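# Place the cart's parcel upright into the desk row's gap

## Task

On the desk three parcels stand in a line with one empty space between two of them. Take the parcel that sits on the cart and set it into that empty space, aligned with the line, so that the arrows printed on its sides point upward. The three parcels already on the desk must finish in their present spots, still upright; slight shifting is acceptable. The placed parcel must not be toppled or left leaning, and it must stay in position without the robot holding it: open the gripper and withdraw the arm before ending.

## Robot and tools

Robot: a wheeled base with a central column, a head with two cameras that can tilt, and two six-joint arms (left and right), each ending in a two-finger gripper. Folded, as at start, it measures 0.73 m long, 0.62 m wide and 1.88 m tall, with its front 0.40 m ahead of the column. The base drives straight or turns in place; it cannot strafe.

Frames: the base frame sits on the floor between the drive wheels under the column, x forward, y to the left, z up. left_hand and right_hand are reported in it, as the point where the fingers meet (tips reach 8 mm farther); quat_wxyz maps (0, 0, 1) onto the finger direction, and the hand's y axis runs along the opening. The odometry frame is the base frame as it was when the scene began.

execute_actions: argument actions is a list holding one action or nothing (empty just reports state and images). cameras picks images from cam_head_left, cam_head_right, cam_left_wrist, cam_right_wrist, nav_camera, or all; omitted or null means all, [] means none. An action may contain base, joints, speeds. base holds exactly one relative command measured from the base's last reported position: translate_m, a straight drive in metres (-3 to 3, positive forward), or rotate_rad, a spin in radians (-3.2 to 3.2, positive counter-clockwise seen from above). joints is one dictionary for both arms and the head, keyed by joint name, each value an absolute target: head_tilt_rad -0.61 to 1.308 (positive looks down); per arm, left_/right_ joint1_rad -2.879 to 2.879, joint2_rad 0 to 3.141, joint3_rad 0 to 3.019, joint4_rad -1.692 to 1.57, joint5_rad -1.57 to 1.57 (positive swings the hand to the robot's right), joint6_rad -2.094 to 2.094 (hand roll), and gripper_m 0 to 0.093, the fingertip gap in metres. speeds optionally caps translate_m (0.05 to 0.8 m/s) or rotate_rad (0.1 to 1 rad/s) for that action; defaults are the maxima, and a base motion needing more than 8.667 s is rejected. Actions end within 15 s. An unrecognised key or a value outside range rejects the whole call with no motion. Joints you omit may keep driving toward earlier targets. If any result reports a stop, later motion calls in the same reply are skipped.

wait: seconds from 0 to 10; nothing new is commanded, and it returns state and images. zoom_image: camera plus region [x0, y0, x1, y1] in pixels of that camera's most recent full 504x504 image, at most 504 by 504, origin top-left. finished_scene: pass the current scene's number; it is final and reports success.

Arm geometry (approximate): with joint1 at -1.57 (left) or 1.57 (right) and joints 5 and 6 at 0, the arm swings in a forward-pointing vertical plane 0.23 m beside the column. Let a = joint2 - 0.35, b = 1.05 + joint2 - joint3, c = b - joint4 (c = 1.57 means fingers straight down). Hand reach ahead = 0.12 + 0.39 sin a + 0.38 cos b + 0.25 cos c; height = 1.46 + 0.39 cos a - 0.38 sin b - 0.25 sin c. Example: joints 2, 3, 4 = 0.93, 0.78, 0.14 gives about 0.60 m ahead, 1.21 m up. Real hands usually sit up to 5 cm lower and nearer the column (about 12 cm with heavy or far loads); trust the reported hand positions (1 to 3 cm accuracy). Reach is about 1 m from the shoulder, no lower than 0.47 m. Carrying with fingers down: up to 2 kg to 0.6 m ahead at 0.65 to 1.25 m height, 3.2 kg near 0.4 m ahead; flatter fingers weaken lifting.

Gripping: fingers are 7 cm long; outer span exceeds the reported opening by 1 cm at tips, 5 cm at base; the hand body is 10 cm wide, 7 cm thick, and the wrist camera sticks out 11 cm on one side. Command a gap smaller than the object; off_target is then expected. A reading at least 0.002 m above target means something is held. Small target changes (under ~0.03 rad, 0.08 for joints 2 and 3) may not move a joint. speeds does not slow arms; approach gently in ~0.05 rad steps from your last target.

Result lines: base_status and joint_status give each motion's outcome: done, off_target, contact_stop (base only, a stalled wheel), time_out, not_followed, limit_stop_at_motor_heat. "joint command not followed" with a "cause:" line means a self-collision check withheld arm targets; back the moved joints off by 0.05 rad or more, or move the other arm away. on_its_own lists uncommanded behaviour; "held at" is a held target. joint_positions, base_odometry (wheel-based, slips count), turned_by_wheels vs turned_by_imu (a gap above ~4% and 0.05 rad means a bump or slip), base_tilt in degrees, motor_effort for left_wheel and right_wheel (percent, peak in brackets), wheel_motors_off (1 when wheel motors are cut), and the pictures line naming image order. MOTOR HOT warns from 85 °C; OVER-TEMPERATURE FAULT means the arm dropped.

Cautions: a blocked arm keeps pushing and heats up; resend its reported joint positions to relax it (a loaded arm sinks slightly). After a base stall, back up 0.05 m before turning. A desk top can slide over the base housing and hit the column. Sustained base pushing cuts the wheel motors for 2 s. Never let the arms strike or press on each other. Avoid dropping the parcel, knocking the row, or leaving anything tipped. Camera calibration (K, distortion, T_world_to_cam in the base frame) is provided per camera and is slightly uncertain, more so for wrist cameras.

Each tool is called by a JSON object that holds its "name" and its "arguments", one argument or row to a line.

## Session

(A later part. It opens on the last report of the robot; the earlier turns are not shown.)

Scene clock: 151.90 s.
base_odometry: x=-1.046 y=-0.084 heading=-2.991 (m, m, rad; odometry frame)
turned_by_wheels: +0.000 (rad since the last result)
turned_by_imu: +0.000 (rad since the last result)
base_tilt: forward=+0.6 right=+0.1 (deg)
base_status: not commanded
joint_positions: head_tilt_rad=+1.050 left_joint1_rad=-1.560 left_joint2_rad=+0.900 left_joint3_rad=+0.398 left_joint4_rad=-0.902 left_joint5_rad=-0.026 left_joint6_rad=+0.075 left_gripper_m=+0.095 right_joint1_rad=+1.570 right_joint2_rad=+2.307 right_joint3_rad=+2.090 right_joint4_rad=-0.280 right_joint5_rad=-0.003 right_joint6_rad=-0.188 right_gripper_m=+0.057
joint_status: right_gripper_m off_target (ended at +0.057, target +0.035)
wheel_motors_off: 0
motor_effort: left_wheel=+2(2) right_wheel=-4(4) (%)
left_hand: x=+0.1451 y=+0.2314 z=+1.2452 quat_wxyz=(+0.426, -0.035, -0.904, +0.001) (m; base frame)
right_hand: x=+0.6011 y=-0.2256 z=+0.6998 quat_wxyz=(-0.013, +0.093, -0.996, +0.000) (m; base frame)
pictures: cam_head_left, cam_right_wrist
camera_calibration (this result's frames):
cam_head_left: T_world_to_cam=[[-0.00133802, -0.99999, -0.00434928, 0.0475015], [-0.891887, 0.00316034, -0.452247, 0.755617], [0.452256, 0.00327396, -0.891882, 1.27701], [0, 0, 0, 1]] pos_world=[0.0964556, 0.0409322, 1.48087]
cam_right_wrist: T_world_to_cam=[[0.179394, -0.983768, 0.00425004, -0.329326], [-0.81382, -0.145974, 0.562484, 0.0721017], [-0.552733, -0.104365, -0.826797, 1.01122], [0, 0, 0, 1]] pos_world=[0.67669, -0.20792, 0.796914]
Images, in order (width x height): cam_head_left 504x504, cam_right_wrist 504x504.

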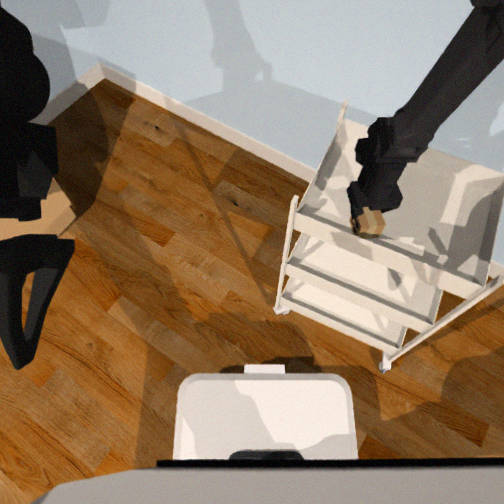

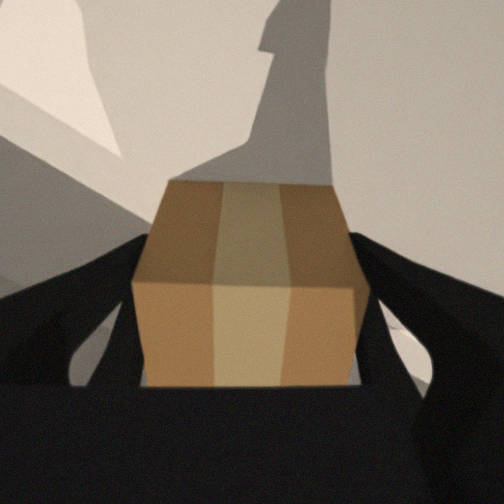

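{"name": "execute_actions", "arguments": {
  "actions": [
    {"joints":{"right_joint2_rad":1.9,"right_joint3_rad":1.63,"right_joint4_rad":-0.25}}
  ],
  "cameras": []
}}

{"name": "execute_actions", "arguments": {
  "actions": [
    {"base":{"translate_m":-0.35},"joints":{"right_joint2_rad":1.1,"right_joint3_rad":0.9,"right_joint4_rad":-0.32,"right_joint6_rad":1.0,"head_tilt_rad":0.55},"speeds":{"translate_m":0.4}}
  ],
  "cameras": ["cam_head_right"]
}}

{"name": "execute_actions", "arguments": {
  "actions": [
    {"base":{"rotate_rad":-2.64}}
  ],
  "cameras": ["cam_head_right"]
}}

{"name": "execute_actions", "arguments": {
  "actions": [
    {"base":{"translate_m":1.21}}
  ],
  "cameras": []
}}

{"name": "execute_actions", "arguments": {
  "actions": [
    {"base":{"rotate_rad":0.91},"joints":{"right_joint6_rad":1.57}}
  ],
  "cameras": ["cam_head_left","cam_head_right","nav_camera"]
}}

Scene clock: 167.73 s.
base_odometry: x=-1.046 y=-0.084 heading=-2.991 (m, m, rad; odometry frame)
turned_by_wheels: +0.000 (rad since the last result)
turned_by_imu: +0.000 (rad since the last result)
base_tilt: forward=+0.5 right=+0.2 (deg)
base_status: not commanded
joint_positions: head_tilt_rad=+1.050 left_joint1_rad=-1.560 left_joint2_rad=+0.900 left_joint3_rad=+0.398 left_joint4_rad=-0.902 left_joint5_rad=-0.026 left_joint6_rad=+0.075 left_gripper_m=+0.095 right_joint1_rad=+1.570 right_joint2_rad=+1.888 right_joint3_rad=+1.628 right_joint4_rad=-0.252 right_joint5_rad=-0.001 right_joint6_rad=-0.188 right_gripper_m=+0.057
joint_status: all done
wheel_motors_off: 0
motor_effort: left_wheel=+2(2) right_wheel=-4(4) (%)
left_hand: x=+0.1451 y=+0.2314 z=+1.2452 quat_wxyz=(+0.426, -0.035, -0.904, +0.001) (m; base frame)
right_hand: x=+0.6104 y=-0.2258 z=+0.8525 quat_wxyz=(-0.006, +0.093, -0.996, +0.000) (m; base frame)
pictures: none
No camera images: the call's "cameras" was empty. Leave "cameras" out to get every camera's image.

Scene clock: 169.93 s.
base_odometry: x=-0.700 y=-0.031 heading=-2.989 (m, m, rad; odometry frame)
turned_by_wheels: +0.002 (rad since the last result)
turned_by_imu: +0.002 (rad since the last result)
base_tilt: forward=+0.6 right=+0.3 (deg)
base_status: done
joint_positions: head_tilt_rad=+0.568 left_joint1_rad=-1.560 left_joint2_rad=+0.900 left_joint3_rad=+0.396 left_joint4_rad=-0.902 left_joint5_rad=-0.026 left_joint6_rad=+0.075 left_gripper_m=+0.095 right_joint1_rad=+1.570 right_joint2_rad=+1.096 right_joint3_rad=+0.888 right_joint4_rad=-0.317 right_joint5_rad=-0.001 right_joint6_rad=+0.988 right_gripper_m=+0.057
joint_status: all done
wheel_motors_off: 0
motor_effort: left_wheel=+1(45) right_wheel=-3(45) (%)
left_hand: x=+0.1439 y=+0.2314 z=+1.2456 quat_wxyz=(+0.427, -0.035, -0.903, +0.001) (m; base frame)
right_hand: x=+0.5039 y=-0.2256 z=+1.1286 quat_wxyz=(+0.001, -0.474, -0.880, +0.000) (m; base frame)
pictures: cam_head_right
camera_calibration (this result's frames):
cam_head_right: T_world_to_cam=[[0.0205256, -0.999789, -0.000207126, -0.0291847], [-0.580615, -0.0117513, -0.814094, 1.29237], [0.81392, 0.01683, -0.580734, 0.780891], [0, 0, 0, 1]] pos_world=[0.115388, -0.0271338, 1.5056]
Images, in order (width x height): cam_head_right 504x504.

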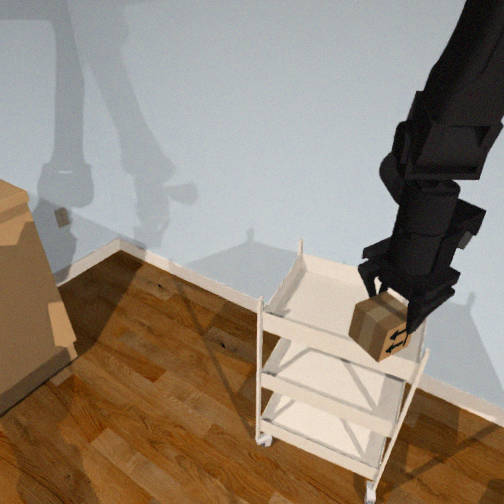

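Scene clock: 173.87 s.
base_odometry: x=-0.700 y=-0.031 heading=+0.654 (m, m, rad; odometry frame)
turned_by_wheels: -2.640 (rad since the last result)
turned_by_imu: -2.610 (rad since the last result)
base_tilt: forward=+0.4 right=+0.2 (deg)
base_status: done
joint_positions: head_tilt_rad=+0.568 left_joint1_rad=-1.560 left_joint2_rad=+0.900 left_joint3_rad=+0.396 left_joint4_rad=-0.902 left_joint5_rad=-0.026 left_joint6_rad=+0.075 left_gripper_m=+0.095 right_joint1_rad=+1.570 right_joint2_rad=+1.096 right_joint3_rad=+0.890 right_joint4_rad=-0.317 right_joint5_rad=-0.001 right_joint6_rad=+0.988 right_gripper_m=+0.057
joint_status: not commanded
wheel_motors_off: 0
motor_effort: left_wheel=+0(45) right_wheel=+0(55) (%)
left_hand: x=+0.1439 y=+0.2314 z=+1.2456 quat_wxyz=(+0.427, -0.035, -0.903, +0.001) (m; base frame)
right_hand: x=+0.5056 y=-0.2256 z=+1.1289 quat_wxyz=(+0.000, -0.474, -0.880, +0.000) (m; base frame)
pictures: cam_head_right
camera_calibration (this result's frames):
cam_head_right: T_world_to_cam=[[0.0205256, -0.999789, -0.000207125, -0.0291847], [-0.580615, -0.0117513, -0.814094, 1.29237], [0.81392, 0.01683, -0.580734, 0.78089], [0, 0, 0, 1]] pos_world=[0.115388, -0.0271338, 1.5056]
Images, in order (width x height): cam_head_right 504x504.

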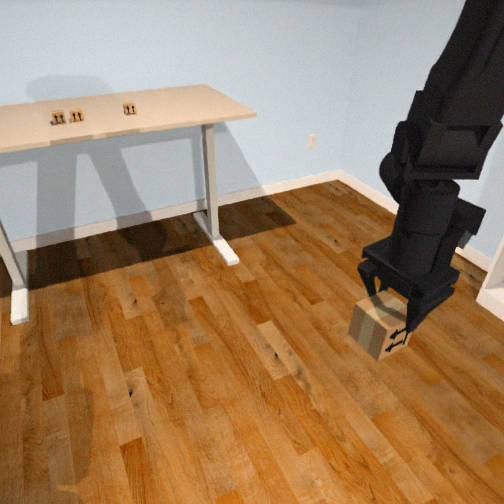

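Scene clock: 177.37 s.
base_odometry: x=+0.260 y=+0.705 heading=+0.654 (m, m, rad; odometry frame)
turned_by_wheels: -0.001 (rad since the last result)
turned_by_imu: -0.002 (rad since the last result)
base_tilt: forward=+0.5 right=+0.1 (deg)
base_status: done
joint_positions: head_tilt_rad=+0.567 left_joint1_rad=-1.560 left_joint2_rad=+0.900 left_joint3_rad=+0.398 left_joint4_rad=-0.902 left_joint5_rad=-0.026 left_joint6_rad=+0.075 left_gripper_m=+0.095 right_joint1_rad=+1.570 right_joint2_rad=+1.096 right_joint3_rad=+0.894 right_joint4_rad=-0.317 right_joint5_rad=-0.001 right_joint6_rad=+0.988 right_gripper_m=+0.057
joint_status: not commanded
wheel_motors_off: 0
motor_effort: left_wheel=-1(50) right_wheel=+1(64) (%)
left_hand: x=+0.1449 y=+0.2314 z=+1.2453 quat_wxyz=(+0.427, -0.035, -0.904, +0.001) (m; base frame)
right_hand: x=+0.5079 y=-0.2256 z=+1.1294 quat_wxyz=(-0.002, -0.474, -0.880, -0.001) (m; base frame)
pictures: none
No camera images: the call's "cameras" was empty. Leave "cameras" out to get every camera's image.

Scene clock: 179.57 s.
base_odometry: x=+0.260 y=+0.705 heading=+1.563 (m, m, rad; odometry frame)
turned_by_wheels: +0.910 (rad since the last result)
turned_by_imu: +0.898 (rad since the last result)
base_tilt: forward=+0.5 right=+0.2 (deg)
base_status: done
joint_positions: head_tilt_rad=+0.567 left_joint1_rad=-1.560 left_joint2_rad=+0.900 left_joint3_rad=+0.398 left_joint4_rad=-0.902 left_joint5_rad=-0.026 left_joint6_rad=+0.075 left_gripper_m=+0.095 right_joint1_rad=+1.570 right_joint2_rad=+1.096 right_joint3_rad=+0.894 right_joint4_rad=-0.317 right_joint5_rad=-0.001 right_joint6_rad=+1.557 right_gripper_m=+0.057
joint_status: all done
wheel_motors_off: 0
motor_effort: left_wheel=-1(45) right_wheel=+1(45) (%)
left_hand: x=+0.1449 y=+0.2314 z=+1.2453 quat_wxyz=(+0.427, -0.035, -0.904, +0.001) (m; base frame)
right_hand: x=+0.5079 y=-0.2258 z=+1.1294 quat_wxyz=(-0.001, -0.702, -0.712, -0.002) (m; base frame)
pictures: cam_head_left, cam_head_right, nav_camera
camera_calibration (this result's frames):
cam_head_left: T_world_to_cam=[[0.000833653, -0.99999, -0.00447343, 0.0475841], [-0.580068, 0.00316034, -0.814562, 1.29799], [0.814567, 0.00327396, -0.58006, 0.778683], [0, 0, 0, 1]] pos_world=[0.118594, 0.0409322, 1.50919]
cam_head_right: T_world_to_cam=[[0.0205257, -0.999789, -0.000201511, -0.0291933], [-0.580392, -0.0117513, -0.814252, 1.29261], [0.814078, 0.01683, -0.580511, 0.78054], [0, 0, 0, 1]] pos_world=[0.115397, -0.0271338, 1.50561]
Images, in order (width x height): cam_head_left 504x504, cam_head_right 504x504, nav_camera 504x504.

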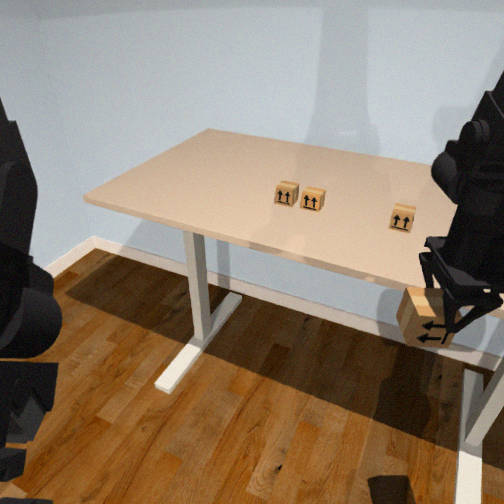

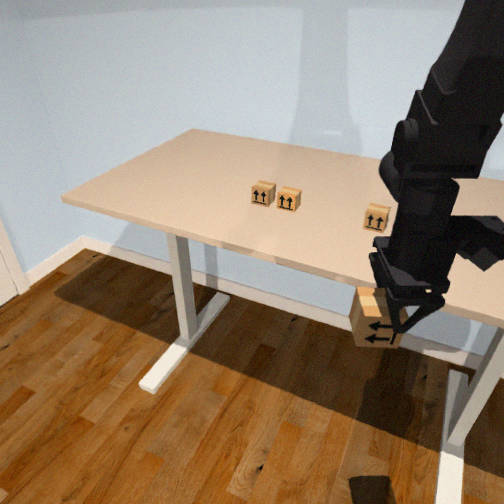

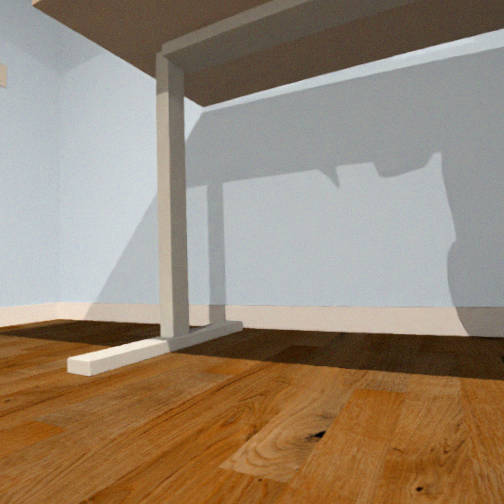

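{"name": "execute_actions", "arguments": {
  "actions": [
    {"base":{"rotate_rad":0.73}}
  ],
  "cameras": []
}}

{"name": "execute_actions", "arguments": {
  "actions": [
    {"base":{"translate_m":0.52}}
  ],
  "cameras": []
}}

{"name": "execute_actions", "arguments": {
  "actions": [
    {"base":{"rotate_rad":-1.19},"joints":{"head_tilt_rad":0.7}}
  ],
  "cameras": ["cam_head_left","cam_head_right","nav_camera"]
}}

Scene clock: 199.43 s.
base_odometry: x=+0.260 y=+0.705 heading=+2.293 (m, m, rad; odometry frame)
turned_by_wheels: +0.730 (rad since the last result)
turned_by_imu: +0.723 (rad since the last result)
base_tilt: forward=+0.5 right=+0.2 (deg)
base_status: done
joint_positions: head_tilt_rad=+0.567 left_joint1_rad=-1.560 left_joint2_rad=+0.900 left_joint3_rad=+0.398 left_joint4_rad=-0.902 left_joint5_rad=-0.026 left_joint6_rad=+0.075 left_gripper_m=+0.095 right_joint1_rad=+1.570 right_joint2_rad=+1.096 right_joint3_rad=+0.894 right_joint4_rad=-0.317 right_joint5_rad=-0.001 right_joint6_rad=+1.557 right_gripper_m=+0.057
joint_status: not commanded
wheel_motors_off: 0
motor_effort: left_wheel=-1(28) right_wheel=+1(35) (%)
left_hand: x=+0.1449 y=+0.2314 z=+1.2453 quat_wxyz=(+0.427, -0.035, -0.904, +0.001) (m; base frame)
right_hand: x=+0.5079 y=-0.2258 z=+1.1294 quat_wxyz=(-0.001, -0.702, -0.712, -0.002) (m; base frame)
pictures: none
No camera images: the call's "cameras" was empty. Leave "cameras" out to get every camera's image.

Scene clock: 202.00 s.
base_odometry: x=-0.084 y=+1.095 heading=+2.293 (m, m, rad; odometry frame)
turned_by_wheels: +0.000 (rad since the last result)
turned_by_imu: +0.000 (rad since the last result)
base_tilt: forward=+0.5 right=+0.2 (deg)
base_status: done
joint_positions: head_tilt_rad=+0.567 left_joint1_rad=-1.560 left_joint2_rad=+0.900 left_joint3_rad=+0.399 left_joint4_rad=-0.902 left_joint5_rad=-0.026 left_joint6_rad=+0.075 left_gripper_m=+0.095 right_joint1_rad=+1.570 right_joint2_rad=+1.098 right_joint3_rad=+0.896 right_joint4_rad=-0.317 right_joint5_rad=-0.001 right_joint6_rad=+1.557 right_gripper_m=+0.057
joint_status: not commanded
wheel_motors_off: 0
motor_effort: left_wheel=+0(49) right_wheel=+0(67) (%)
left_hand: x=+0.1457 y=+0.2314 z=+1.2450 quat_wxyz=(+0.426, -0.035, -0.904, +0.001) (m; base frame)
right_hand: x=+0.5087 y=-0.2258 z=+1.1291 quat_wxyz=(-0.002, -0.702, -0.712, -0.002) (m; base frame)
pictures: none
No camera images: the call's "cameras" was empty. Leave "cameras" out to get every camera's image.

Scene clock: 204.50 s.
base_odometry: x=-0.084 y=+1.095 heading=+1.104 (m, m, rad; odometry frame)
turned_by_wheels: -1.189 (rad since the last result)
turned_by_imu: -1.175 (rad since the last result)
base_tilt: forward=+0.4 right=+0.1 (deg)
base_status: done
joint_positions: head_tilt_rad=+0.703 left_joint1_rad=-1.560 left_joint2_rad=+0.900 left_joint3_rad=+0.399 left_joint4_rad=-0.902 left_joint5_rad=-0.026 left_joint6_rad=+0.075 left_gripper_m=+0.095 right_joint1_rad=+1.570 right_joint2_rad=+1.098 right_joint3_rad=+0.896 right_joint4_rad=-0.317 right_joint5_rad=-0.001 right_joint6_rad=+1.557 right_gripper_m=+0.057
joint_status: all done
wheel_motors_off: 0
motor_effort: left_wheel=+0(34) right_wheel=-1(58) (%)
left_hand: x=+0.1457 y=+0.2314 z=+1.2450 quat_wxyz=(+0.426, -0.035, -0.904, +0.001) (m; base frame)
right_hand: x=+0.5087 y=-0.2258 z=+1.1291 quat_wxyz=(-0.002, -0.702, -0.712, -0.002) (m; base frame)
pictures: cam_head_left, cam_head_right, nav_camera
camera_calibration (this result's frames):
cam_head_left: T_world_to_cam=[[0.000222593, -0.99999, -0.004545, 0.0477249], [-0.684646, 0.00316034, -0.728869, 1.17125], [0.728875, 0.00327396, -0.684638, 0.944019], [0, 0, 0, 1]] pos_world=[0.113811, 0.0409322, 1.50022]
cam_head_right: T_world_to_cam=[[0.0203109, -0.999789, -0.00296847, -0.0249215], [-0.684925, -0.0117513, -0.728518, 1.1658], [0.72833, 0.01683, -0.68502, 0.94577], [0, 0, 0, 1]] pos_world=[0.110161, -0.0271338, 1.49711]
Images, in order (width x height): cam_head_left 504x504, cam_head_right 504x504, nav_camera 504x504.

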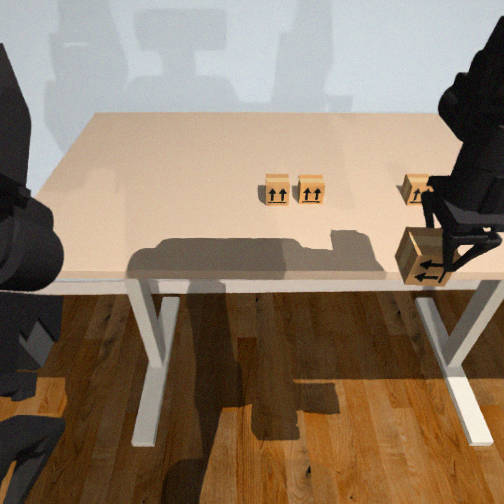

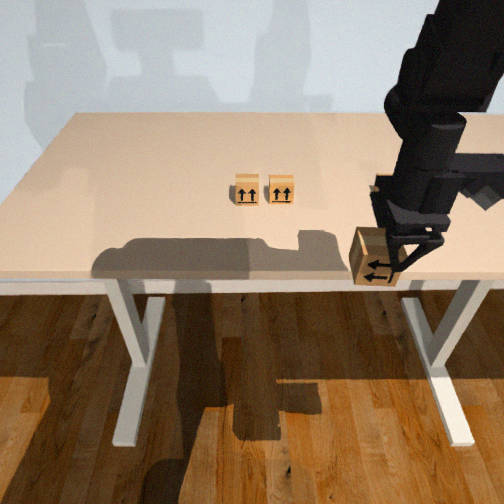

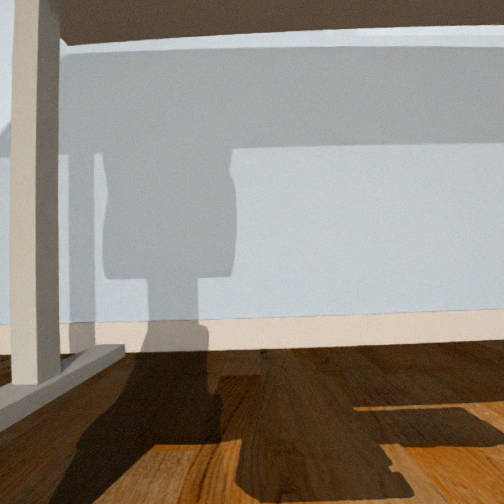

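{"name": "execute_actions", "arguments": {
  "actions": [
    {"base":{"translate_m":0.2},"joints":{"head_tilt_rad":0.9,"right_joint1_rad":1.42,"right_joint5_rad":-0.13,"right_joint6_rad":1.5}}
  ],
  "cameras": []
}}

{"name": "execute_actions", "arguments": {
  "actions": [
    {"joints":{"right_joint2_rad":1.39,"right_joint3_rad":1.08,"right_joint4_rad":-0.195}}
  ],
  "cameras": ["cam_head_left","cam_head_right","cam_right_wrist"]
}}

Scene clock: 230.63 s.
base_odometry: x=+0.006 y=+1.274 heading=+1.102 (m, m, rad; odometry frame)
turned_by_wheels: -0.001 (rad since the last result)
turned_by_imu: -0.001 (rad since the last result)
base_tilt: forward=+0.6 right=+0.2 (deg)
base_status: done
joint_positions: head_tilt_rad=+0.902 left_joint1_rad=-1.560 left_joint2_rad=+0.900 left_joint3_rad=+0.399 left_joint4_rad=-0.902 left_joint5_rad=-0.026 left_joint6_rad=+0.075 left_gripper_m=+0.095 right_joint1_rad=+1.412 right_joint2_rad=+1.098 right_joint3_rad=+0.896 right_joint4_rad=-0.317 right_joint5_rad=-0.126 right_joint6_rad=+1.509 right_gripper_m=+0.057
joint_status: all done
wheel_motors_off: 0
motor_effort: left_wheel=-1(50) right_wheel=+1(67) (%)
left_hand: x=+0.1455 y=+0.2314 z=+1.2450 quat_wxyz=(+0.426, -0.035, -0.904, +0.001) (m; base frame)
right_hand: x=+0.5074 y=-0.2826 z=+1.1331 quat_wxyz=(-0.008, -0.713, -0.701, +0.001) (m; base frame)
pictures: none
No camera images: the call's "cameras" was empty. Leave "cameras" out to get every camera's image.

Scene clock: 231.73 s.
base_odometry: x=+0.006 y=+1.274 heading=+1.102 (m, m, rad; odometry frame)
turned_by_wheels: +0.000 (rad since the last result)
turned_by_imu: +0.000 (rad since the last result)
base_tilt: forward=+0.4 right=+0.2 (deg)
base_status: not commanded
joint_positions: head_tilt_rad=+0.902 left_joint1_rad=-1.560 left_joint2_rad=+0.900 left_joint3_rad=+0.399 left_joint4_rad=-0.902 left_joint5_rad=-0.026 left_joint6_rad=+0.075 left_gripper_m=+0.095 right_joint1_rad=+1.412 right_joint2_rad=+1.402 right_joint3_rad=+1.071 right_joint4_rad=-0.193 right_joint5_rad=-0.126 right_joint6_rad=+1.509 right_gripper_m=+0.057
joint_status: all done
wheel_motors_off: 0
motor_effort: left_wheel=-2(2) right_wheel=+3(2) (%)
left_hand: x=+0.1455 y=+0.2314 z=+1.2450 quat_wxyz=(+0.426, -0.035, -0.904, +0.001) (m; base frame)
right_hand: x=+0.5293 y=-0.2986 z=+1.0297 quat_wxyz=(-0.005, -0.713, -0.701, +0.003) (m; base frame)
pictures: cam_head_left, cam_head_right, cam_right_wrist
camera_calibration (this result's frames):
cam_head_left: T_world_to_cam=[[-0.000679675, -0.99999, -0.0044994, 0.0476998], [-0.815144, 0.00316034, -0.57925, 0.947364], [0.579258, 0.00327396, -0.815138, 1.15247], [0, 0, 0, 1]] pos_world=[0.104694, 0.0409322, 1.4884]
cam_head_right: T_world_to_cam=[[0.0193242, -0.999789, -0.00692245, -0.018783], [-0.815348, -0.0117513, -0.578851, 0.941837], [0.578648, 0.01683, -0.815404, 1.15405], [0, 0, 0, 1]] pos_world=[0.100502, -0.0271338, 1.48607]
cam_right_wrist: T_world_to_cam=[[-0.999698, 0.0244721, -0.00222331, 0.542184], [0.0187553, 0.818349, 0.574415, -0.347519], [0.0158766, 0.5742, -0.818561, 1.1299], [0, 0, 0, 1]] pos_world=[0.530599, -0.377665, 1.12572]
Images, in order (width x height): cam_head_left 504x504, cam_head_right 504x504, cam_right_wrist 504x504.

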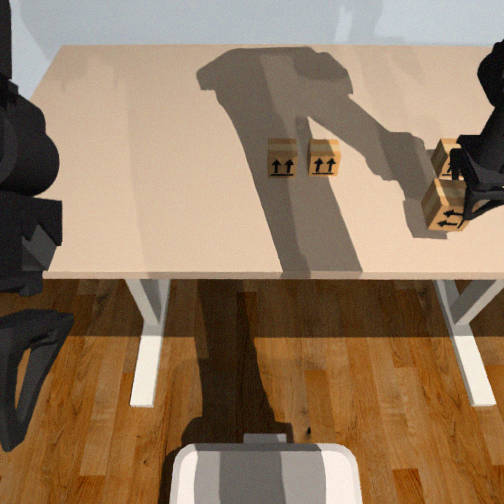

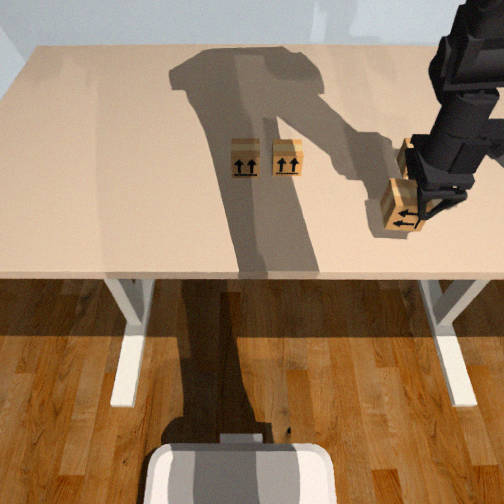

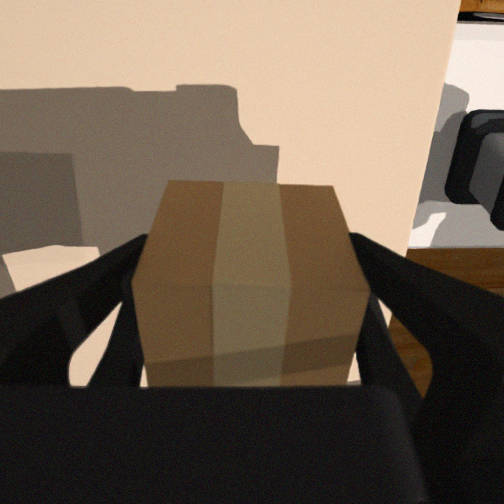

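{"name": "execute_actions", "arguments": {
  "actions": [
    {"joints":{"right_joint2_rad":1.49,"right_joint3_rad":1.135,"right_joint4_rad":-0.15}}
  ],
  "cameras": ["cam_head_right","cam_right_wrist"]
}}

Scene clock: 241.90 s.
base_odometry: x=+0.006 y=+1.274 heading=+1.102 (m, m, rad; odometry frame)
turned_by_wheels: +0.000 (rad since the last result)
turned_by_imu: +0.000 (rad since the last result)
base_tilt: forward=+0.4 right=+0.3 (deg)
base_status: not commanded
joint_positions: head_tilt_rad=+0.902 left_joint1_rad=-1.560 left_joint2_rad=+0.900 left_joint3_rad=+0.399 left_joint4_rad=-0.902 left_joint5_rad=-0.026 left_joint6_rad=+0.075 left_gripper_m=+0.095 right_joint1_rad=+1.412 right_joint2_rad=+1.484 right_joint3_rad=+1.131 right_joint4_rad=-0.152 right_joint5_rad=-0.126 right_joint6_rad=+1.509 right_gripper_m=+0.057
joint_status: all done
wheel_motors_off: 0
motor_effort: left_wheel=-2(2) right_wheel=+2(3) (%)
left_hand: x=+0.1455 y=+0.2314 z=+1.2450 quat_wxyz=(+0.426, -0.035, -0.904, +0.001) (m; base frame)
right_hand: x=+0.5405 y=-0.3035 z=+1.0008 quat_wxyz=(-0.013, -0.712, -0.702, -0.004) (m; base frame)
pictures: cam_head_right, cam_right_wrist
camera_calibration (this result's frames):
cam_head_right: T_world_to_cam=[[0.0193242, -0.999789, -0.00692246, -0.018783], [-0.815349, -0.0117513, -0.578851, 0.941837], [0.578648, 0.01683, -0.815404, 1.15405], [0, 0, 0, 1]] pos_world=[0.100502, -0.0271338, 1.48607]
cam_right_wrist: T_world_to_cam=[[-0.999525, 0.0217404, -0.0218402, 0.572123], [0.00529155, 0.819281, 0.573368, -0.318542], [0.0303585, 0.57298, -0.819007, 1.10116], [0, 0, 0, 1]] pos_world=[0.540107, -0.382406, 1.09699]
Images, in order (width x height): cam_head_right 504x504, cam_right_wrist 504x504.

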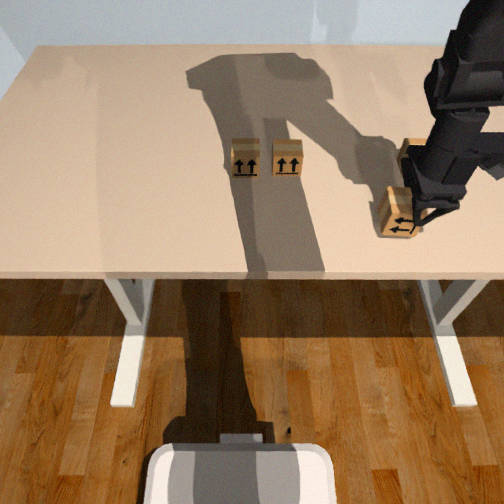

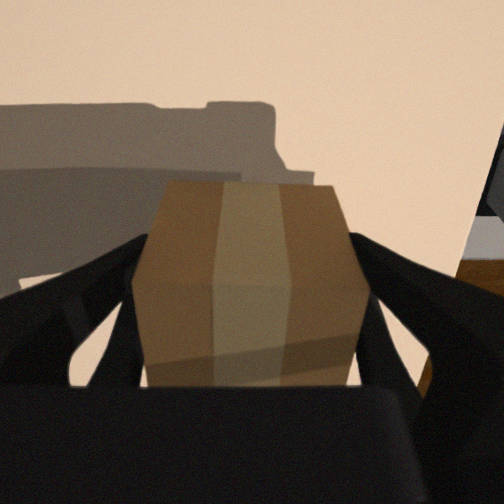

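{"name": "execute_actions", "arguments": {
  "actions": [
    {"joints":{"right_joint2_rad":1.54,"right_joint4_rad":-0.12}}
  ],
  "cameras": ["cam_right_wrist"]
}}

{"name": "execute_actions", "arguments": {
  "actions": [
    {"joints":{"right_gripper_m":0.093}}
  ],
  "cameras": ["cam_right_wrist"]
}}

{"name": "execute_actions", "arguments": {
  "actions": [
    {"joints":{"right_joint2_rad":1.3,"right_joint3_rad":1.02,"right_joint4_rad":-0.24}}
  ],
  "cameras": []
}}

{"name": "execute_actions", "arguments": {
  "actions": [
    {"joints":{"right_joint1_rad":1.62,"right_joint5_rad":0.37,"right_joint6_rad":-1.55}}
  ],
  "cameras": ["cam_head_left","cam_head_right","cam_right_wrist"]
}}

Scene clock: 255.77 s.
base_odometry: x=+0.006 y=+1.274 heading=+1.102 (m, m, rad; odometry frame)
turned_by_wheels: +0.000 (rad since the last result)
turned_by_imu: +0.000 (rad since the last result)
base_tilt: forward=+0.6 right=+0.2 (deg)
base_status: not commanded
joint_positions: head_tilt_rad=+0.902 left_joint1_rad=-1.560 left_joint2_rad=+0.900 left_joint3_rad=+0.399 left_joint4_rad=-0.902 left_joint5_rad=-0.026 left_joint6_rad=+0.075 left_gripper_m=+0.095 right_joint1_rad=+1.412 right_joint2_rad=+1.517 right_joint3_rad=+1.134 right_joint4_rad=-0.126 right_joint5_rad=-0.127 right_joint6_rad=+1.509 right_gripper_m=+0.057
joint_status: all done
wheel_motors_off: 0
motor_effort: left_wheel=-2(3) right_wheel=+4(3) (%)
left_hand: x=+0.1455 y=+0.2314 z=+1.2450 quat_wxyz=(+0.426, -0.035, -0.904, +0.001) (m; base frame)
right_hand: x=+0.5327 y=-0.3048 z=+0.9873 quat_wxyz=(-0.011, -0.713, -0.701, -0.002) (m; base frame)
pictures: cam_right_wrist
camera_calibration (this result's frames):
cam_right_wrist: T_world_to_cam=[[-0.999594, 0.0225558, -0.017384, 0.559994], [0.0084841, 0.818603, 0.574297, -0.312473], [0.0271843, 0.573917, -0.818462, 1.09247], [0, 0, 0, 1]] pos_world=[0.53272, -0.383827, 1.08333]
Images, in order (width x height): cam_right_wrist 504x504.

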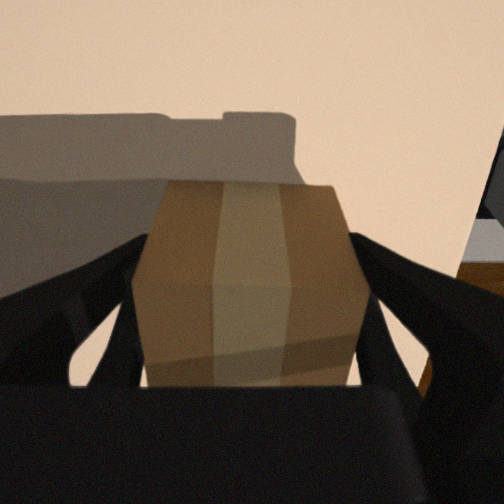

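Scene clock: 256.40 s.
base_odometry: x=+0.006 y=+1.274 heading=+1.102 (m, m, rad; odometry frame)
turned_by_wheels: +0.000 (rad since the last result)
turned_by_imu: +0.000 (rad since the last result)
base_tilt: forward=+0.5 right=+0.2 (deg)
base_status: not commanded
joint_positions: head_tilt_rad=+0.902 left_joint1_rad=-1.560 left_joint2_rad=+0.900 left_joint3_rad=+0.399 left_joint4_rad=-0.902 left_joint5_rad=-0.026 left_joint6_rad=+0.075 left_gripper_m=+0.095 right_joint1_rad=+1.412 right_joint2_rad=+1.519 right_joint3_rad=+1.134 right_joint4_rad=-0.126 right_joint5_rad=-0.127 right_joint6_rad=+1.509 right_gripper_m=+0.093
joint_status: all done
wheel_motors_off: 0
motor_effort: left_wheel=-2(3) right_wheel=+2(3) (%)
left_hand: x=+0.1455 y=+0.2314 z=+1.2450 quat_wxyz=(+0.426, -0.035, -0.904, +0.001) (m; base frame)
right_hand: x=+0.5316 y=-0.3046 z=+0.9863 quat_wxyz=(-0.010, -0.713, -0.701, -0.002) (m; base frame)
pictures: cam_right_wrist
camera_calibration (this result's frames):
cam_right_wrist: T_world_to_cam=[[-0.999628, 0.0226868, -0.0151132, 0.556721], [0.00988297, 0.818308, 0.574695, -0.313299], [0.0254053, 0.574332, -0.818228, 1.09244], [0, 0, 0, 1]] pos_world=[0.531857, -0.383678, 1.08233]
Images, in order (width x height): cam_right_wrist 504x504.

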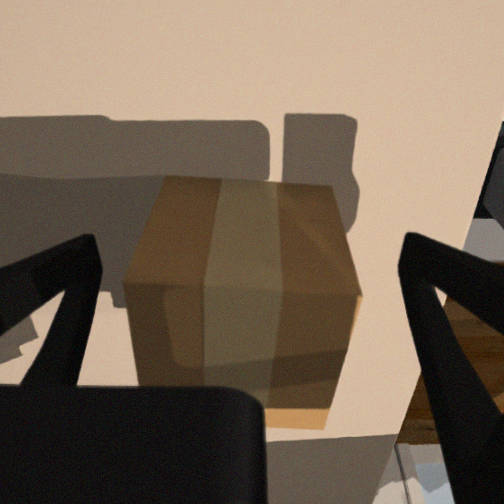

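Scene clock: 257.50 s.
base_odometry: x=+0.006 y=+1.274 heading=+1.102 (m, m, rad; odometry frame)
turned_by_wheels: +0.000 (rad since the last result)
turned_by_imu: +0.000 (rad since the last result)
base_tilt: forward=+0.6 right=+0.4 (deg)
base_status: not commanded
joint_positions: head_tilt_rad=+0.902 left_joint1_rad=-1.560 left_joint2_rad=+0.900 left_joint3_rad=+0.399 left_joint4_rad=-0.902 left_joint5_rad=-0.026 left_joint6_rad=+0.075 left_gripper_m=+0.095 right_joint1_rad=+1.412 right_joint2_rad=+1.284 right_joint3_rad=+1.021 right_joint4_rad=-0.242 right_joint5_rad=-0.127 right_joint6_rad=+1.509 right_gripper_m=+0.093
joint_status: all done
wheel_motors_off: 0
motor_effort: left_wheel=-2(3) right_wheel=+4(4) (%)
left_hand: x=+0.1455 y=+0.2314 z=+1.2450 quat_wxyz=(+0.426, -0.035, -0.904, +0.001) (m; base frame)
right_hand: x=+0.5350 y=-0.2928 z=+1.0735 quat_wxyz=(-0.012, -0.712, -0.702, -0.004) (m; base frame)
pictures: none
No camera images: the call's "cameras" was empty. Leave "cameras" out to get every camera's image.

Scene clock: 259.80 s.
base_odometry: x=+0.006 y=+1.274 heading=+1.102 (m, m, rad; odometry frame)
turned_by_wheels: +0.000 (rad since the last result)
turned_by_imu: +0.000 (rad since the last result)
base_tilt: forward=+0.5 right=+0.4 (deg)
base_status: not commanded
joint_positions: head_tilt_rad=+0.902 left_joint1_rad=-1.560 left_joint2_rad=+0.900 left_joint3_rad=+0.399 left_joint4_rad=-0.902 left_joint5_rad=-0.026 left_joint6_rad=+0.075 left_gripper_m=+0.095 right_joint1_rad=+1.625 right_joint2_rad=+1.284 right_joint3_rad=+1.021 right_joint4_rad=-0.242 right_joint5_rad=+0.367 right_joint6_rad=-1.537 right_gripper_m=+0.093
joint_status: all done
wheel_motors_off: 0
motor_effort: left_wheel=-2(3) right_wheel=+3(4) (%)
left_hand: x=+0.1455 y=+0.2314 z=+1.2450 quat_wxyz=(+0.426, -0.035, -0.904, +0.001) (m; base frame)
right_hand: x=+0.5379 y=-0.2572 z=+1.0782 quat_wxyz=(+0.103, +0.694, -0.702, +0.122) (m; base frame)
pictures: cam_head_left, cam_head_right, cam_right_wrist
camera_calibration (this result's frames):
cam_head_left: T_world_to_cam=[[-0.000679676, -0.99999, -0.0044994, 0.0476998], [-0.815144, 0.00316034, -0.57925, 0.947364], [0.579258, 0.00327396, -0.815138, 1.15247], [0, 0, 0, 1]] pos_world=[0.104694, 0.0409322, 1.4884]
cam_head_right: T_world_to_cam=[[0.0193242, -0.999789, -0.00692246, -0.018783], [-0.815349, -0.0117513, -0.578851, 0.941837], [0.578648, 0.01683, -0.815404, 1.15405], [0, 0, 0, 1]] pos_world=[0.100502, -0.0271338, 1.48607]
cam_right_wrist: T_world_to_cam=[[0.999389, -0.0117644, 0.0329023, -0.572647], [-0.0335349, -0.587466, 0.808554, -0.995308], [0.00981678, -0.809163, -0.587502, 0.544016], [0, 0, 0, 1]] pos_world=[0.533579, -0.151248, 1.14321]
Images, in order (width x height): cam_head_left 504x504, cam_head_right 504x504, cam_right_wrist 504x504.

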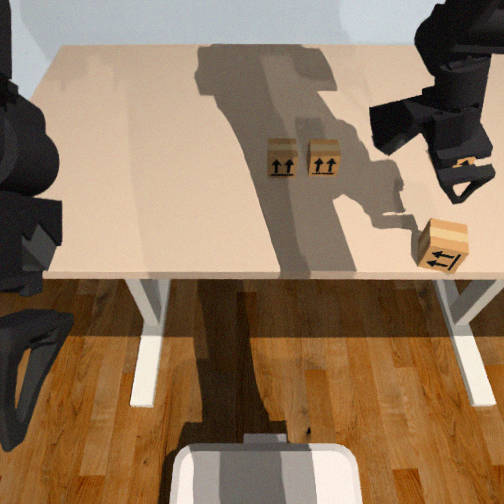

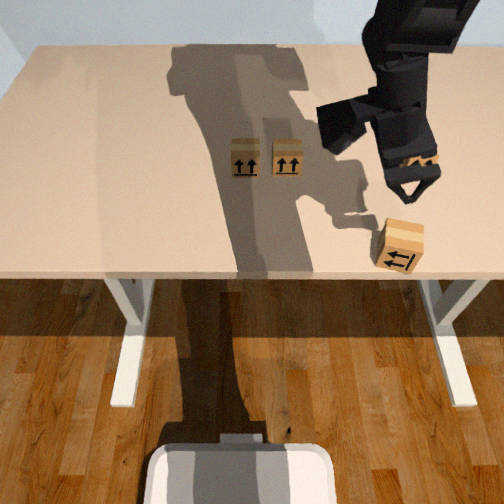

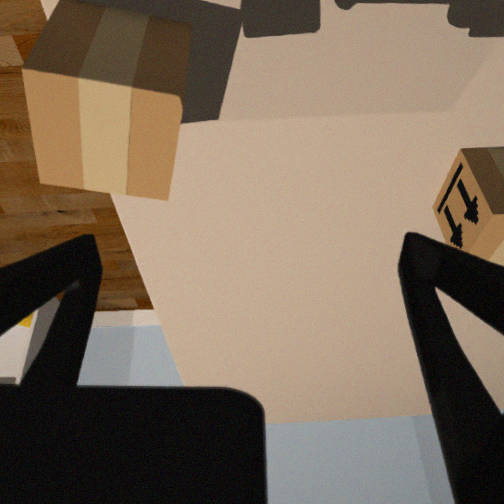

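{"name": "execute_actions", "arguments": {
  "actions": [
    {"base":{"translate_m":-0.06},"joints":{"right_joint1_rad":1.595,"right_joint6_rad":-1.38,"right_joint2_rad":1.43,"right_joint3_rad":1.1,"right_joint4_rad":-0.18}}
  ],
  "cameras": ["cam_head_right","cam_right_wrist"]
}}

Scene clock: 277.13 s.
base_odometry: x=-0.021 y=+1.220 heading=+1.104 (m, m, rad; odometry frame)
turned_by_wheels: +0.001 (rad since the last result)
turned_by_imu: +0.002 (rad since the last result)
base_tilt: forward=+0.5 right=+0.1 (deg)
base_status: done
joint_positions: head_tilt_rad=+0.902 left_joint1_rad=-1.560 left_joint2_rad=+0.900 left_joint3_rad=+0.396 left_joint4_rad=-0.902 left_joint5_rad=-0.026 left_joint6_rad=+0.075 left_gripper_m=+0.095 right_joint1_rad=+1.599 right_joint2_rad=+1.430 right_joint3_rad=+1.088 right_joint4_rad=-0.179 right_joint5_rad=+0.367 right_joint6_rad=-1.392 right_gripper_m=+0.093
joint_status: all done
wheel_motors_off: 0
motor_effort: left_wheel=+1(39) right_wheel=-2(46) (%)
left_hand: x=+0.1437 y=+0.2314 z=+1.2457 quat_wxyz=(+0.428, -0.035, -0.903, +0.001) (m; base frame)
right_hand: x=+0.5341 y=-0.2703 z=+1.0247 quat_wxyz=(+0.107, +0.637, -0.752, +0.132) (m; base frame)
pictures: cam_head_right, cam_right_wrist
camera_calibration (this result's frames):
cam_head_right: T_world_to_cam=[[0.0193204, -0.999789, -0.00693299, -0.0187666], [-0.815664, -0.0117513, -0.578407, 0.941168], [0.578203, 0.01683, -0.815719, 1.15455], [0, 0, 0, 1]] pos_world=[0.100472, -0.0271338, 1.48604]
cam_right_wrist: T_world_to_cam=[[0.984973, -0.159717, 0.0657113, -0.633162], [-0.144931, -0.557475, 0.817445, -0.901437], [-0.0939276, -0.814686, -0.572246, 0.54029], [0, 0, 0, 1]] pos_world=[0.543749, -0.163489, 1.08766]
Images, in order (width x height): cam_head_right 504x504, cam_right_wrist 504x504.

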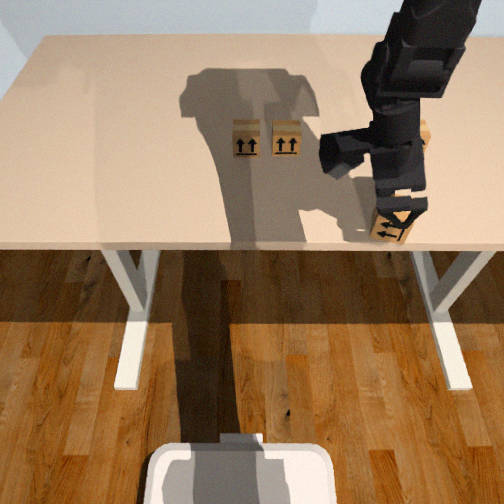

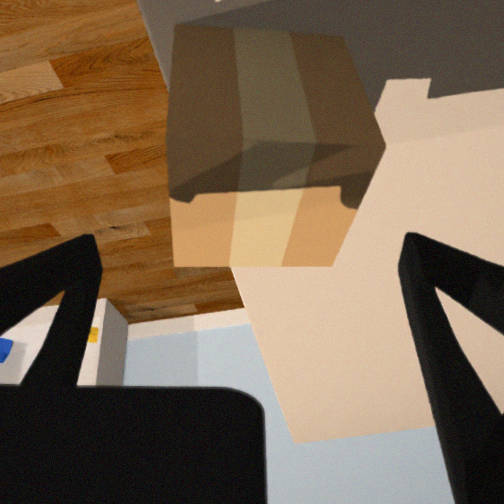

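{"name": "execute_actions", "arguments": {
  "actions": [
    {"joints":{"right_joint2_rad":1.575,"right_joint3_rad":1.205,"right_joint4_rad":-0.135}}
  ],
  "cameras": ["cam_head_right","cam_right_wrist"]
}}

Scene clock: 298.87 s.
base_odometry: x=-0.021 y=+1.220 heading=+1.104 (m, m, rad; odometry frame)
turned_by_wheels: +0.000 (rad since the last result)
turned_by_imu: +0.000 (rad since the last result)
base_tilt: forward=+0.5 right=+0.3 (deg)
base_status: not commanded
joint_positions: head_tilt_rad=+0.902 left_joint1_rad=-1.560 left_joint2_rad=+0.900 left_joint3_rad=+0.396 left_joint4_rad=-0.902 left_joint5_rad=-0.026 left_joint6_rad=+0.075 left_gripper_m=+0.095 right_joint1_rad=+1.599 right_joint2_rad=+1.570 right_joint3_rad=+1.200 right_joint4_rad=-0.137 right_joint5_rad=+0.368 right_joint6_rad=-1.392 right_gripper_m=+0.093
joint_status: all done
wheel_motors_off: 0
motor_effort: left_wheel=+1(2) right_wheel=-3(3) (%)
left_hand: x=+0.1437 y=+0.2314 z=+1.2457 quat_wxyz=(+0.428, -0.035, -0.903, +0.001) (m; base frame)
right_hand: x=+0.5488 y=-0.2691 z=+0.9740 quat_wxyz=(+0.102, +0.636, -0.753, +0.137) (m; base frame)
pictures: cam_head_right, cam_right_wrist
camera_calibration (this result's frames):
cam_head_right: T_world_to_cam=[[0.0193204, -0.999789, -0.00693299, -0.0187666], [-0.815664, -0.0117513, -0.578407, 0.941168], [0.578203, 0.01683, -0.815719, 1.15455], [0, 0, 0, 1]] pos_world=[0.100472, -0.0271338, 1.48604]
cam_right_wrist: T_world_to_cam=[[0.983788, -0.160333, 0.0803336, -0.657805], [-0.157291, -0.556289, 0.815967, -0.848652], [-0.0861382, -0.815375, -0.572489, 0.50938], [0, 0, 0, 1]] pos_world=[0.557533, -0.162227, 1.03693]
Images, in order (width x height): cam_head_right 504x504, cam_right_wrist 504x504.

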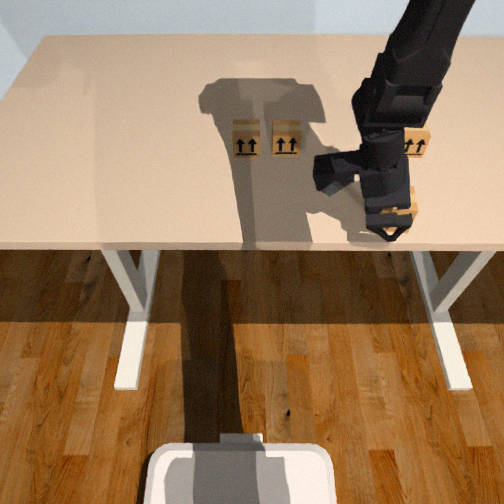

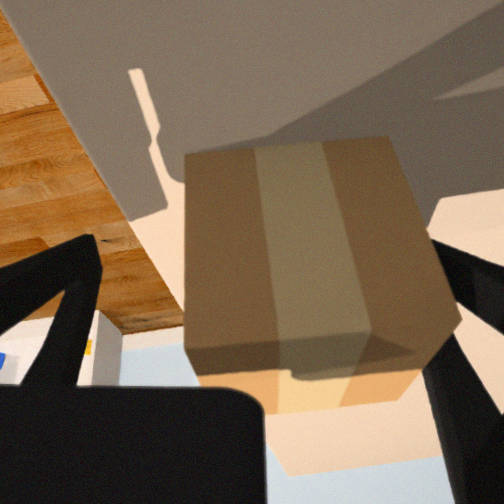

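{"name": "execute_actions", "arguments": {
  "actions": [
    {"joints":{"right_gripper_m":0.035}}
  ],
  "cameras": ["cam_right_wrist"]
}}

{"name": "execute_actions", "arguments": {
  "actions": [
    {"joints":{"right_joint2_rad":1.3,"right_joint3_rad":1.1,"right_joint4_rad":-0.24}}
  ],
  "cameras": []
}}

{"name": "execute_actions", "arguments": {
  "actions": [
    {"base":{"translate_m":-0.15},"joints":{"right_joint1_rad":1.57,"right_joint2_rad":1.0,"right_joint3_rad":0.8,"right_joint4_rad":0.92,"right_joint5_rad":0,"right_joint6_rad":0,"head_tilt_rad":0.7}}
  ],
  "cameras": ["cam_head_left","cam_head_right","cam_right_wrist"]
}}

Scene clock: 309.03 s.
base_odometry: x=-0.021 y=+1.220 heading=+1.104 (m, m, rad; odometry frame)
turned_by_wheels: +0.000 (rad since the last result)
turned_by_imu: +0.000 (rad since the last result)
base_tilt: forward=+0.5 right=+0.2 (deg)
base_status: not commanded
joint_positions: head_tilt_rad=+0.902 left_joint1_rad=-1.560 left_joint2_rad=+0.900 left_joint3_rad=+0.396 left_joint4_rad=-0.902 left_joint5_rad=-0.026 left_joint6_rad=+0.075 left_gripper_m=+0.095 right_joint1_rad=+1.599 right_joint2_rad=+1.570 right_joint3_rad=+1.200 right_joint4_rad=-0.137 right_joint5_rad=+0.369 right_joint6_rad=-1.392 right_gripper_m=+0.058
joint_status: right_gripper_m off_target (ended at +0.058, target +0.035)
wheel_motors_off: 0
motor_effort: left_wheel=+1(2) right_wheel=-2(3) (%)
left_hand: x=+0.1437 y=+0.2314 z=+1.2457 quat_wxyz=(+0.428, -0.035, -0.903, +0.001) (m; base frame)
right_hand: x=+0.5488 y=-0.2693 z=+0.9741 quat_wxyz=(+0.103, +0.635, -0.753, +0.138) (m; base frame)
pictures: cam_right_wrist
camera_calibration (this result's frames):
cam_right_wrist: T_world_to_cam=[[0.983784, -0.16026, 0.0805322, -0.658013], [-0.157314, -0.555352, 0.816601, -0.84916], [-0.0861449, -0.816028, -0.571557, 0.508188], [0, 0, 0, 1]] pos_world=[0.557536, -0.162341, 1.03687]
Images, in order (width x height): cam_right_wrist 504x504.

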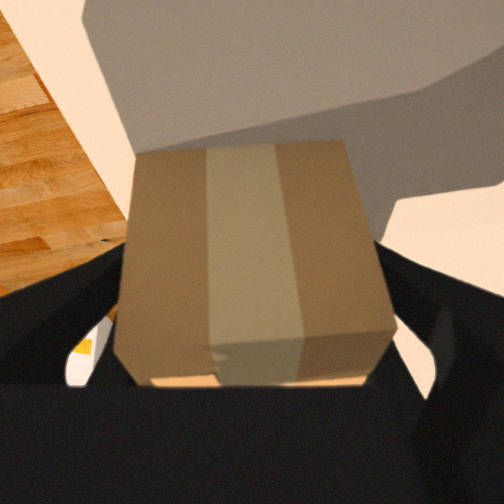

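Scene clock: 310.27 s.
base_odometry: x=-0.021 y=+1.220 heading=+1.104 (m, m, rad; odometry frame)
turned_by_wheels: +0.000 (rad since the last result)
turned_by_imu: +0.000 (rad since the last result)
base_tilt: forward=+0.6 right=+0.2 (deg)
base_status: not commanded
joint_positions: head_tilt_rad=+0.902 left_joint1_rad=-1.560 left_joint2_rad=+0.900 left_joint3_rad=+0.396 left_joint4_rad=-0.902 left_joint5_rad=-0.026 left_joint6_rad=+0.075 left_gripper_m=+0.095 right_joint1_rad=+1.599 right_joint2_rad=+1.285 right_joint3_rad=+1.098 right_joint4_rad=-0.241 right_joint5_rad=+0.369 right_joint6_rad=-1.392 right_gripper_m=+0.058
joint_status: all done
wheel_motors_off: 0
motor_effort: left_wheel=+2(2) right_wheel=-3(3) (%)
left_hand: x=+0.1437 y=+0.2314 z=+1.2457 quat_wxyz=(+0.428, -0.035, -0.903, +0.001) (m; base frame)
right_hand: x=+0.5838 y=-0.2716 z=+1.0884 quat_wxyz=(+0.073, +0.629, -0.757, +0.162) (m; base frame)
pictures: none
No camera images: the call's "cameras" was empty. Leave "cameras" out to get every camera's image.

Scene clock: 312.10 s.
base_odometry: x=-0.088 y=+1.086 heading=+1.105 (m, m, rad; odometry frame)
turned_by_wheels: +0.001 (rad since the last result)
turned_by_imu: +0.001 (rad since the last result)
base_tilt: forward=+0.7 right=+0.1 (deg)
base_status: done
joint_positions: head_tilt_rad=+0.716 left_joint1_rad=-1.560 left_joint2_rad=+0.899 left_joint3_rad=+0.396 left_joint4_rad=-0.902 left_joint5_rad=-0.026 left_joint6_rad=+0.075 left_gripper_m=+0.095 right_joint1_rad=+1.573 right_joint2_rad=+0.996 right_joint3_rad=+0.791 right_joint4_rad=+0.901 right_joint5_rad=+0.003 right_joint6_rad=-0.012 right_gripper_m=+0.058
joint_status: all done
wheel_motors_off: 0
motor_effort: left_wheel=+0(45) right_wheel=-2(64) (%)
left_hand: x=+0.1442 y=+0.2314 z=+1.2456 quat_wxyz=(+0.427, -0.035, -0.904, +0.001) (m; base frame)
right_hand: x=+0.7073 y=-0.2250 z=+1.3147 quat_wxyz=(-0.572, +0.004, -0.820, +0.004) (m; base frame)
pictures: cam_head_left, cam_head_right, cam_right_wrist
camera_calibration (this result's frames):
cam_head_left: T_world_to_cam=[[0.000160802, -0.99999, -0.0045476, 0.047732], [-0.694489, 0.00316034, -0.719496, 1.15731], [0.719503, 0.00327396, -0.694481, 0.959645], [0, 0, 0, 1]] pos_world=[0.113264, 0.0409322, 1.49935]
cam_head_right: T_world_to_cam=[[0.0202687, -0.999789, -0.00324423, -0.0244947], [-0.694763, -0.0117513, -0.719142, 1.15186], [0.718953, 0.01683, -0.694855, 0.961386], [0, 0, 0, 1]] pos_world=[0.109573, -0.0271338, 1.49629]
cam_right_wrist: T_world_to_cam=[[-0.00171642, -0.999988, 0.00465411, -0.226469], [-0.827854, -0.00118975, -0.560942, 1.33224], [0.560941, -0.00481574, -0.827842, 0.814526], [0, 0, 0, 1]] pos_world=[0.645607, -0.220959, 1.42266]
Images, in order (width x height): cam_head_left 504x504, cam_head_right 504x504, cam_right_wrist 504x504.

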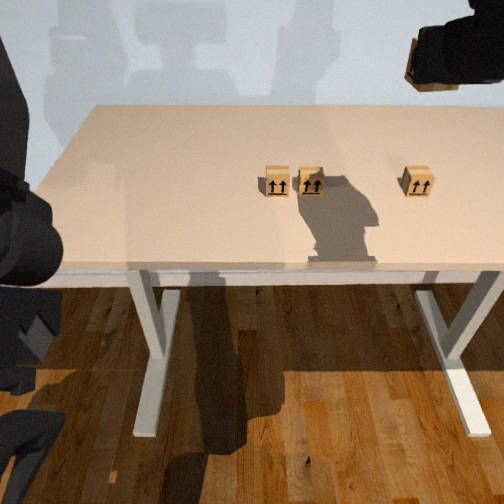

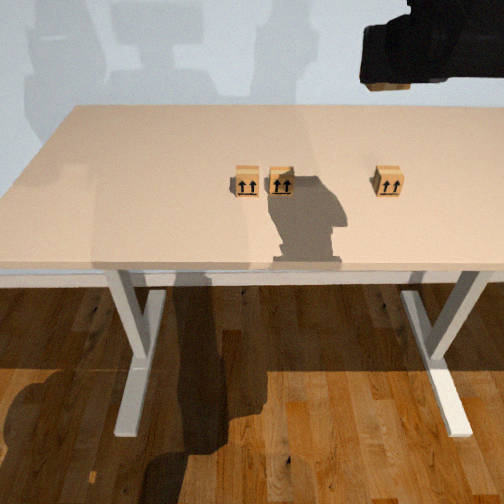

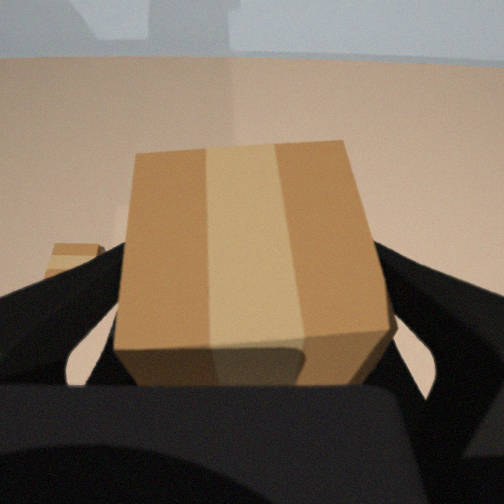

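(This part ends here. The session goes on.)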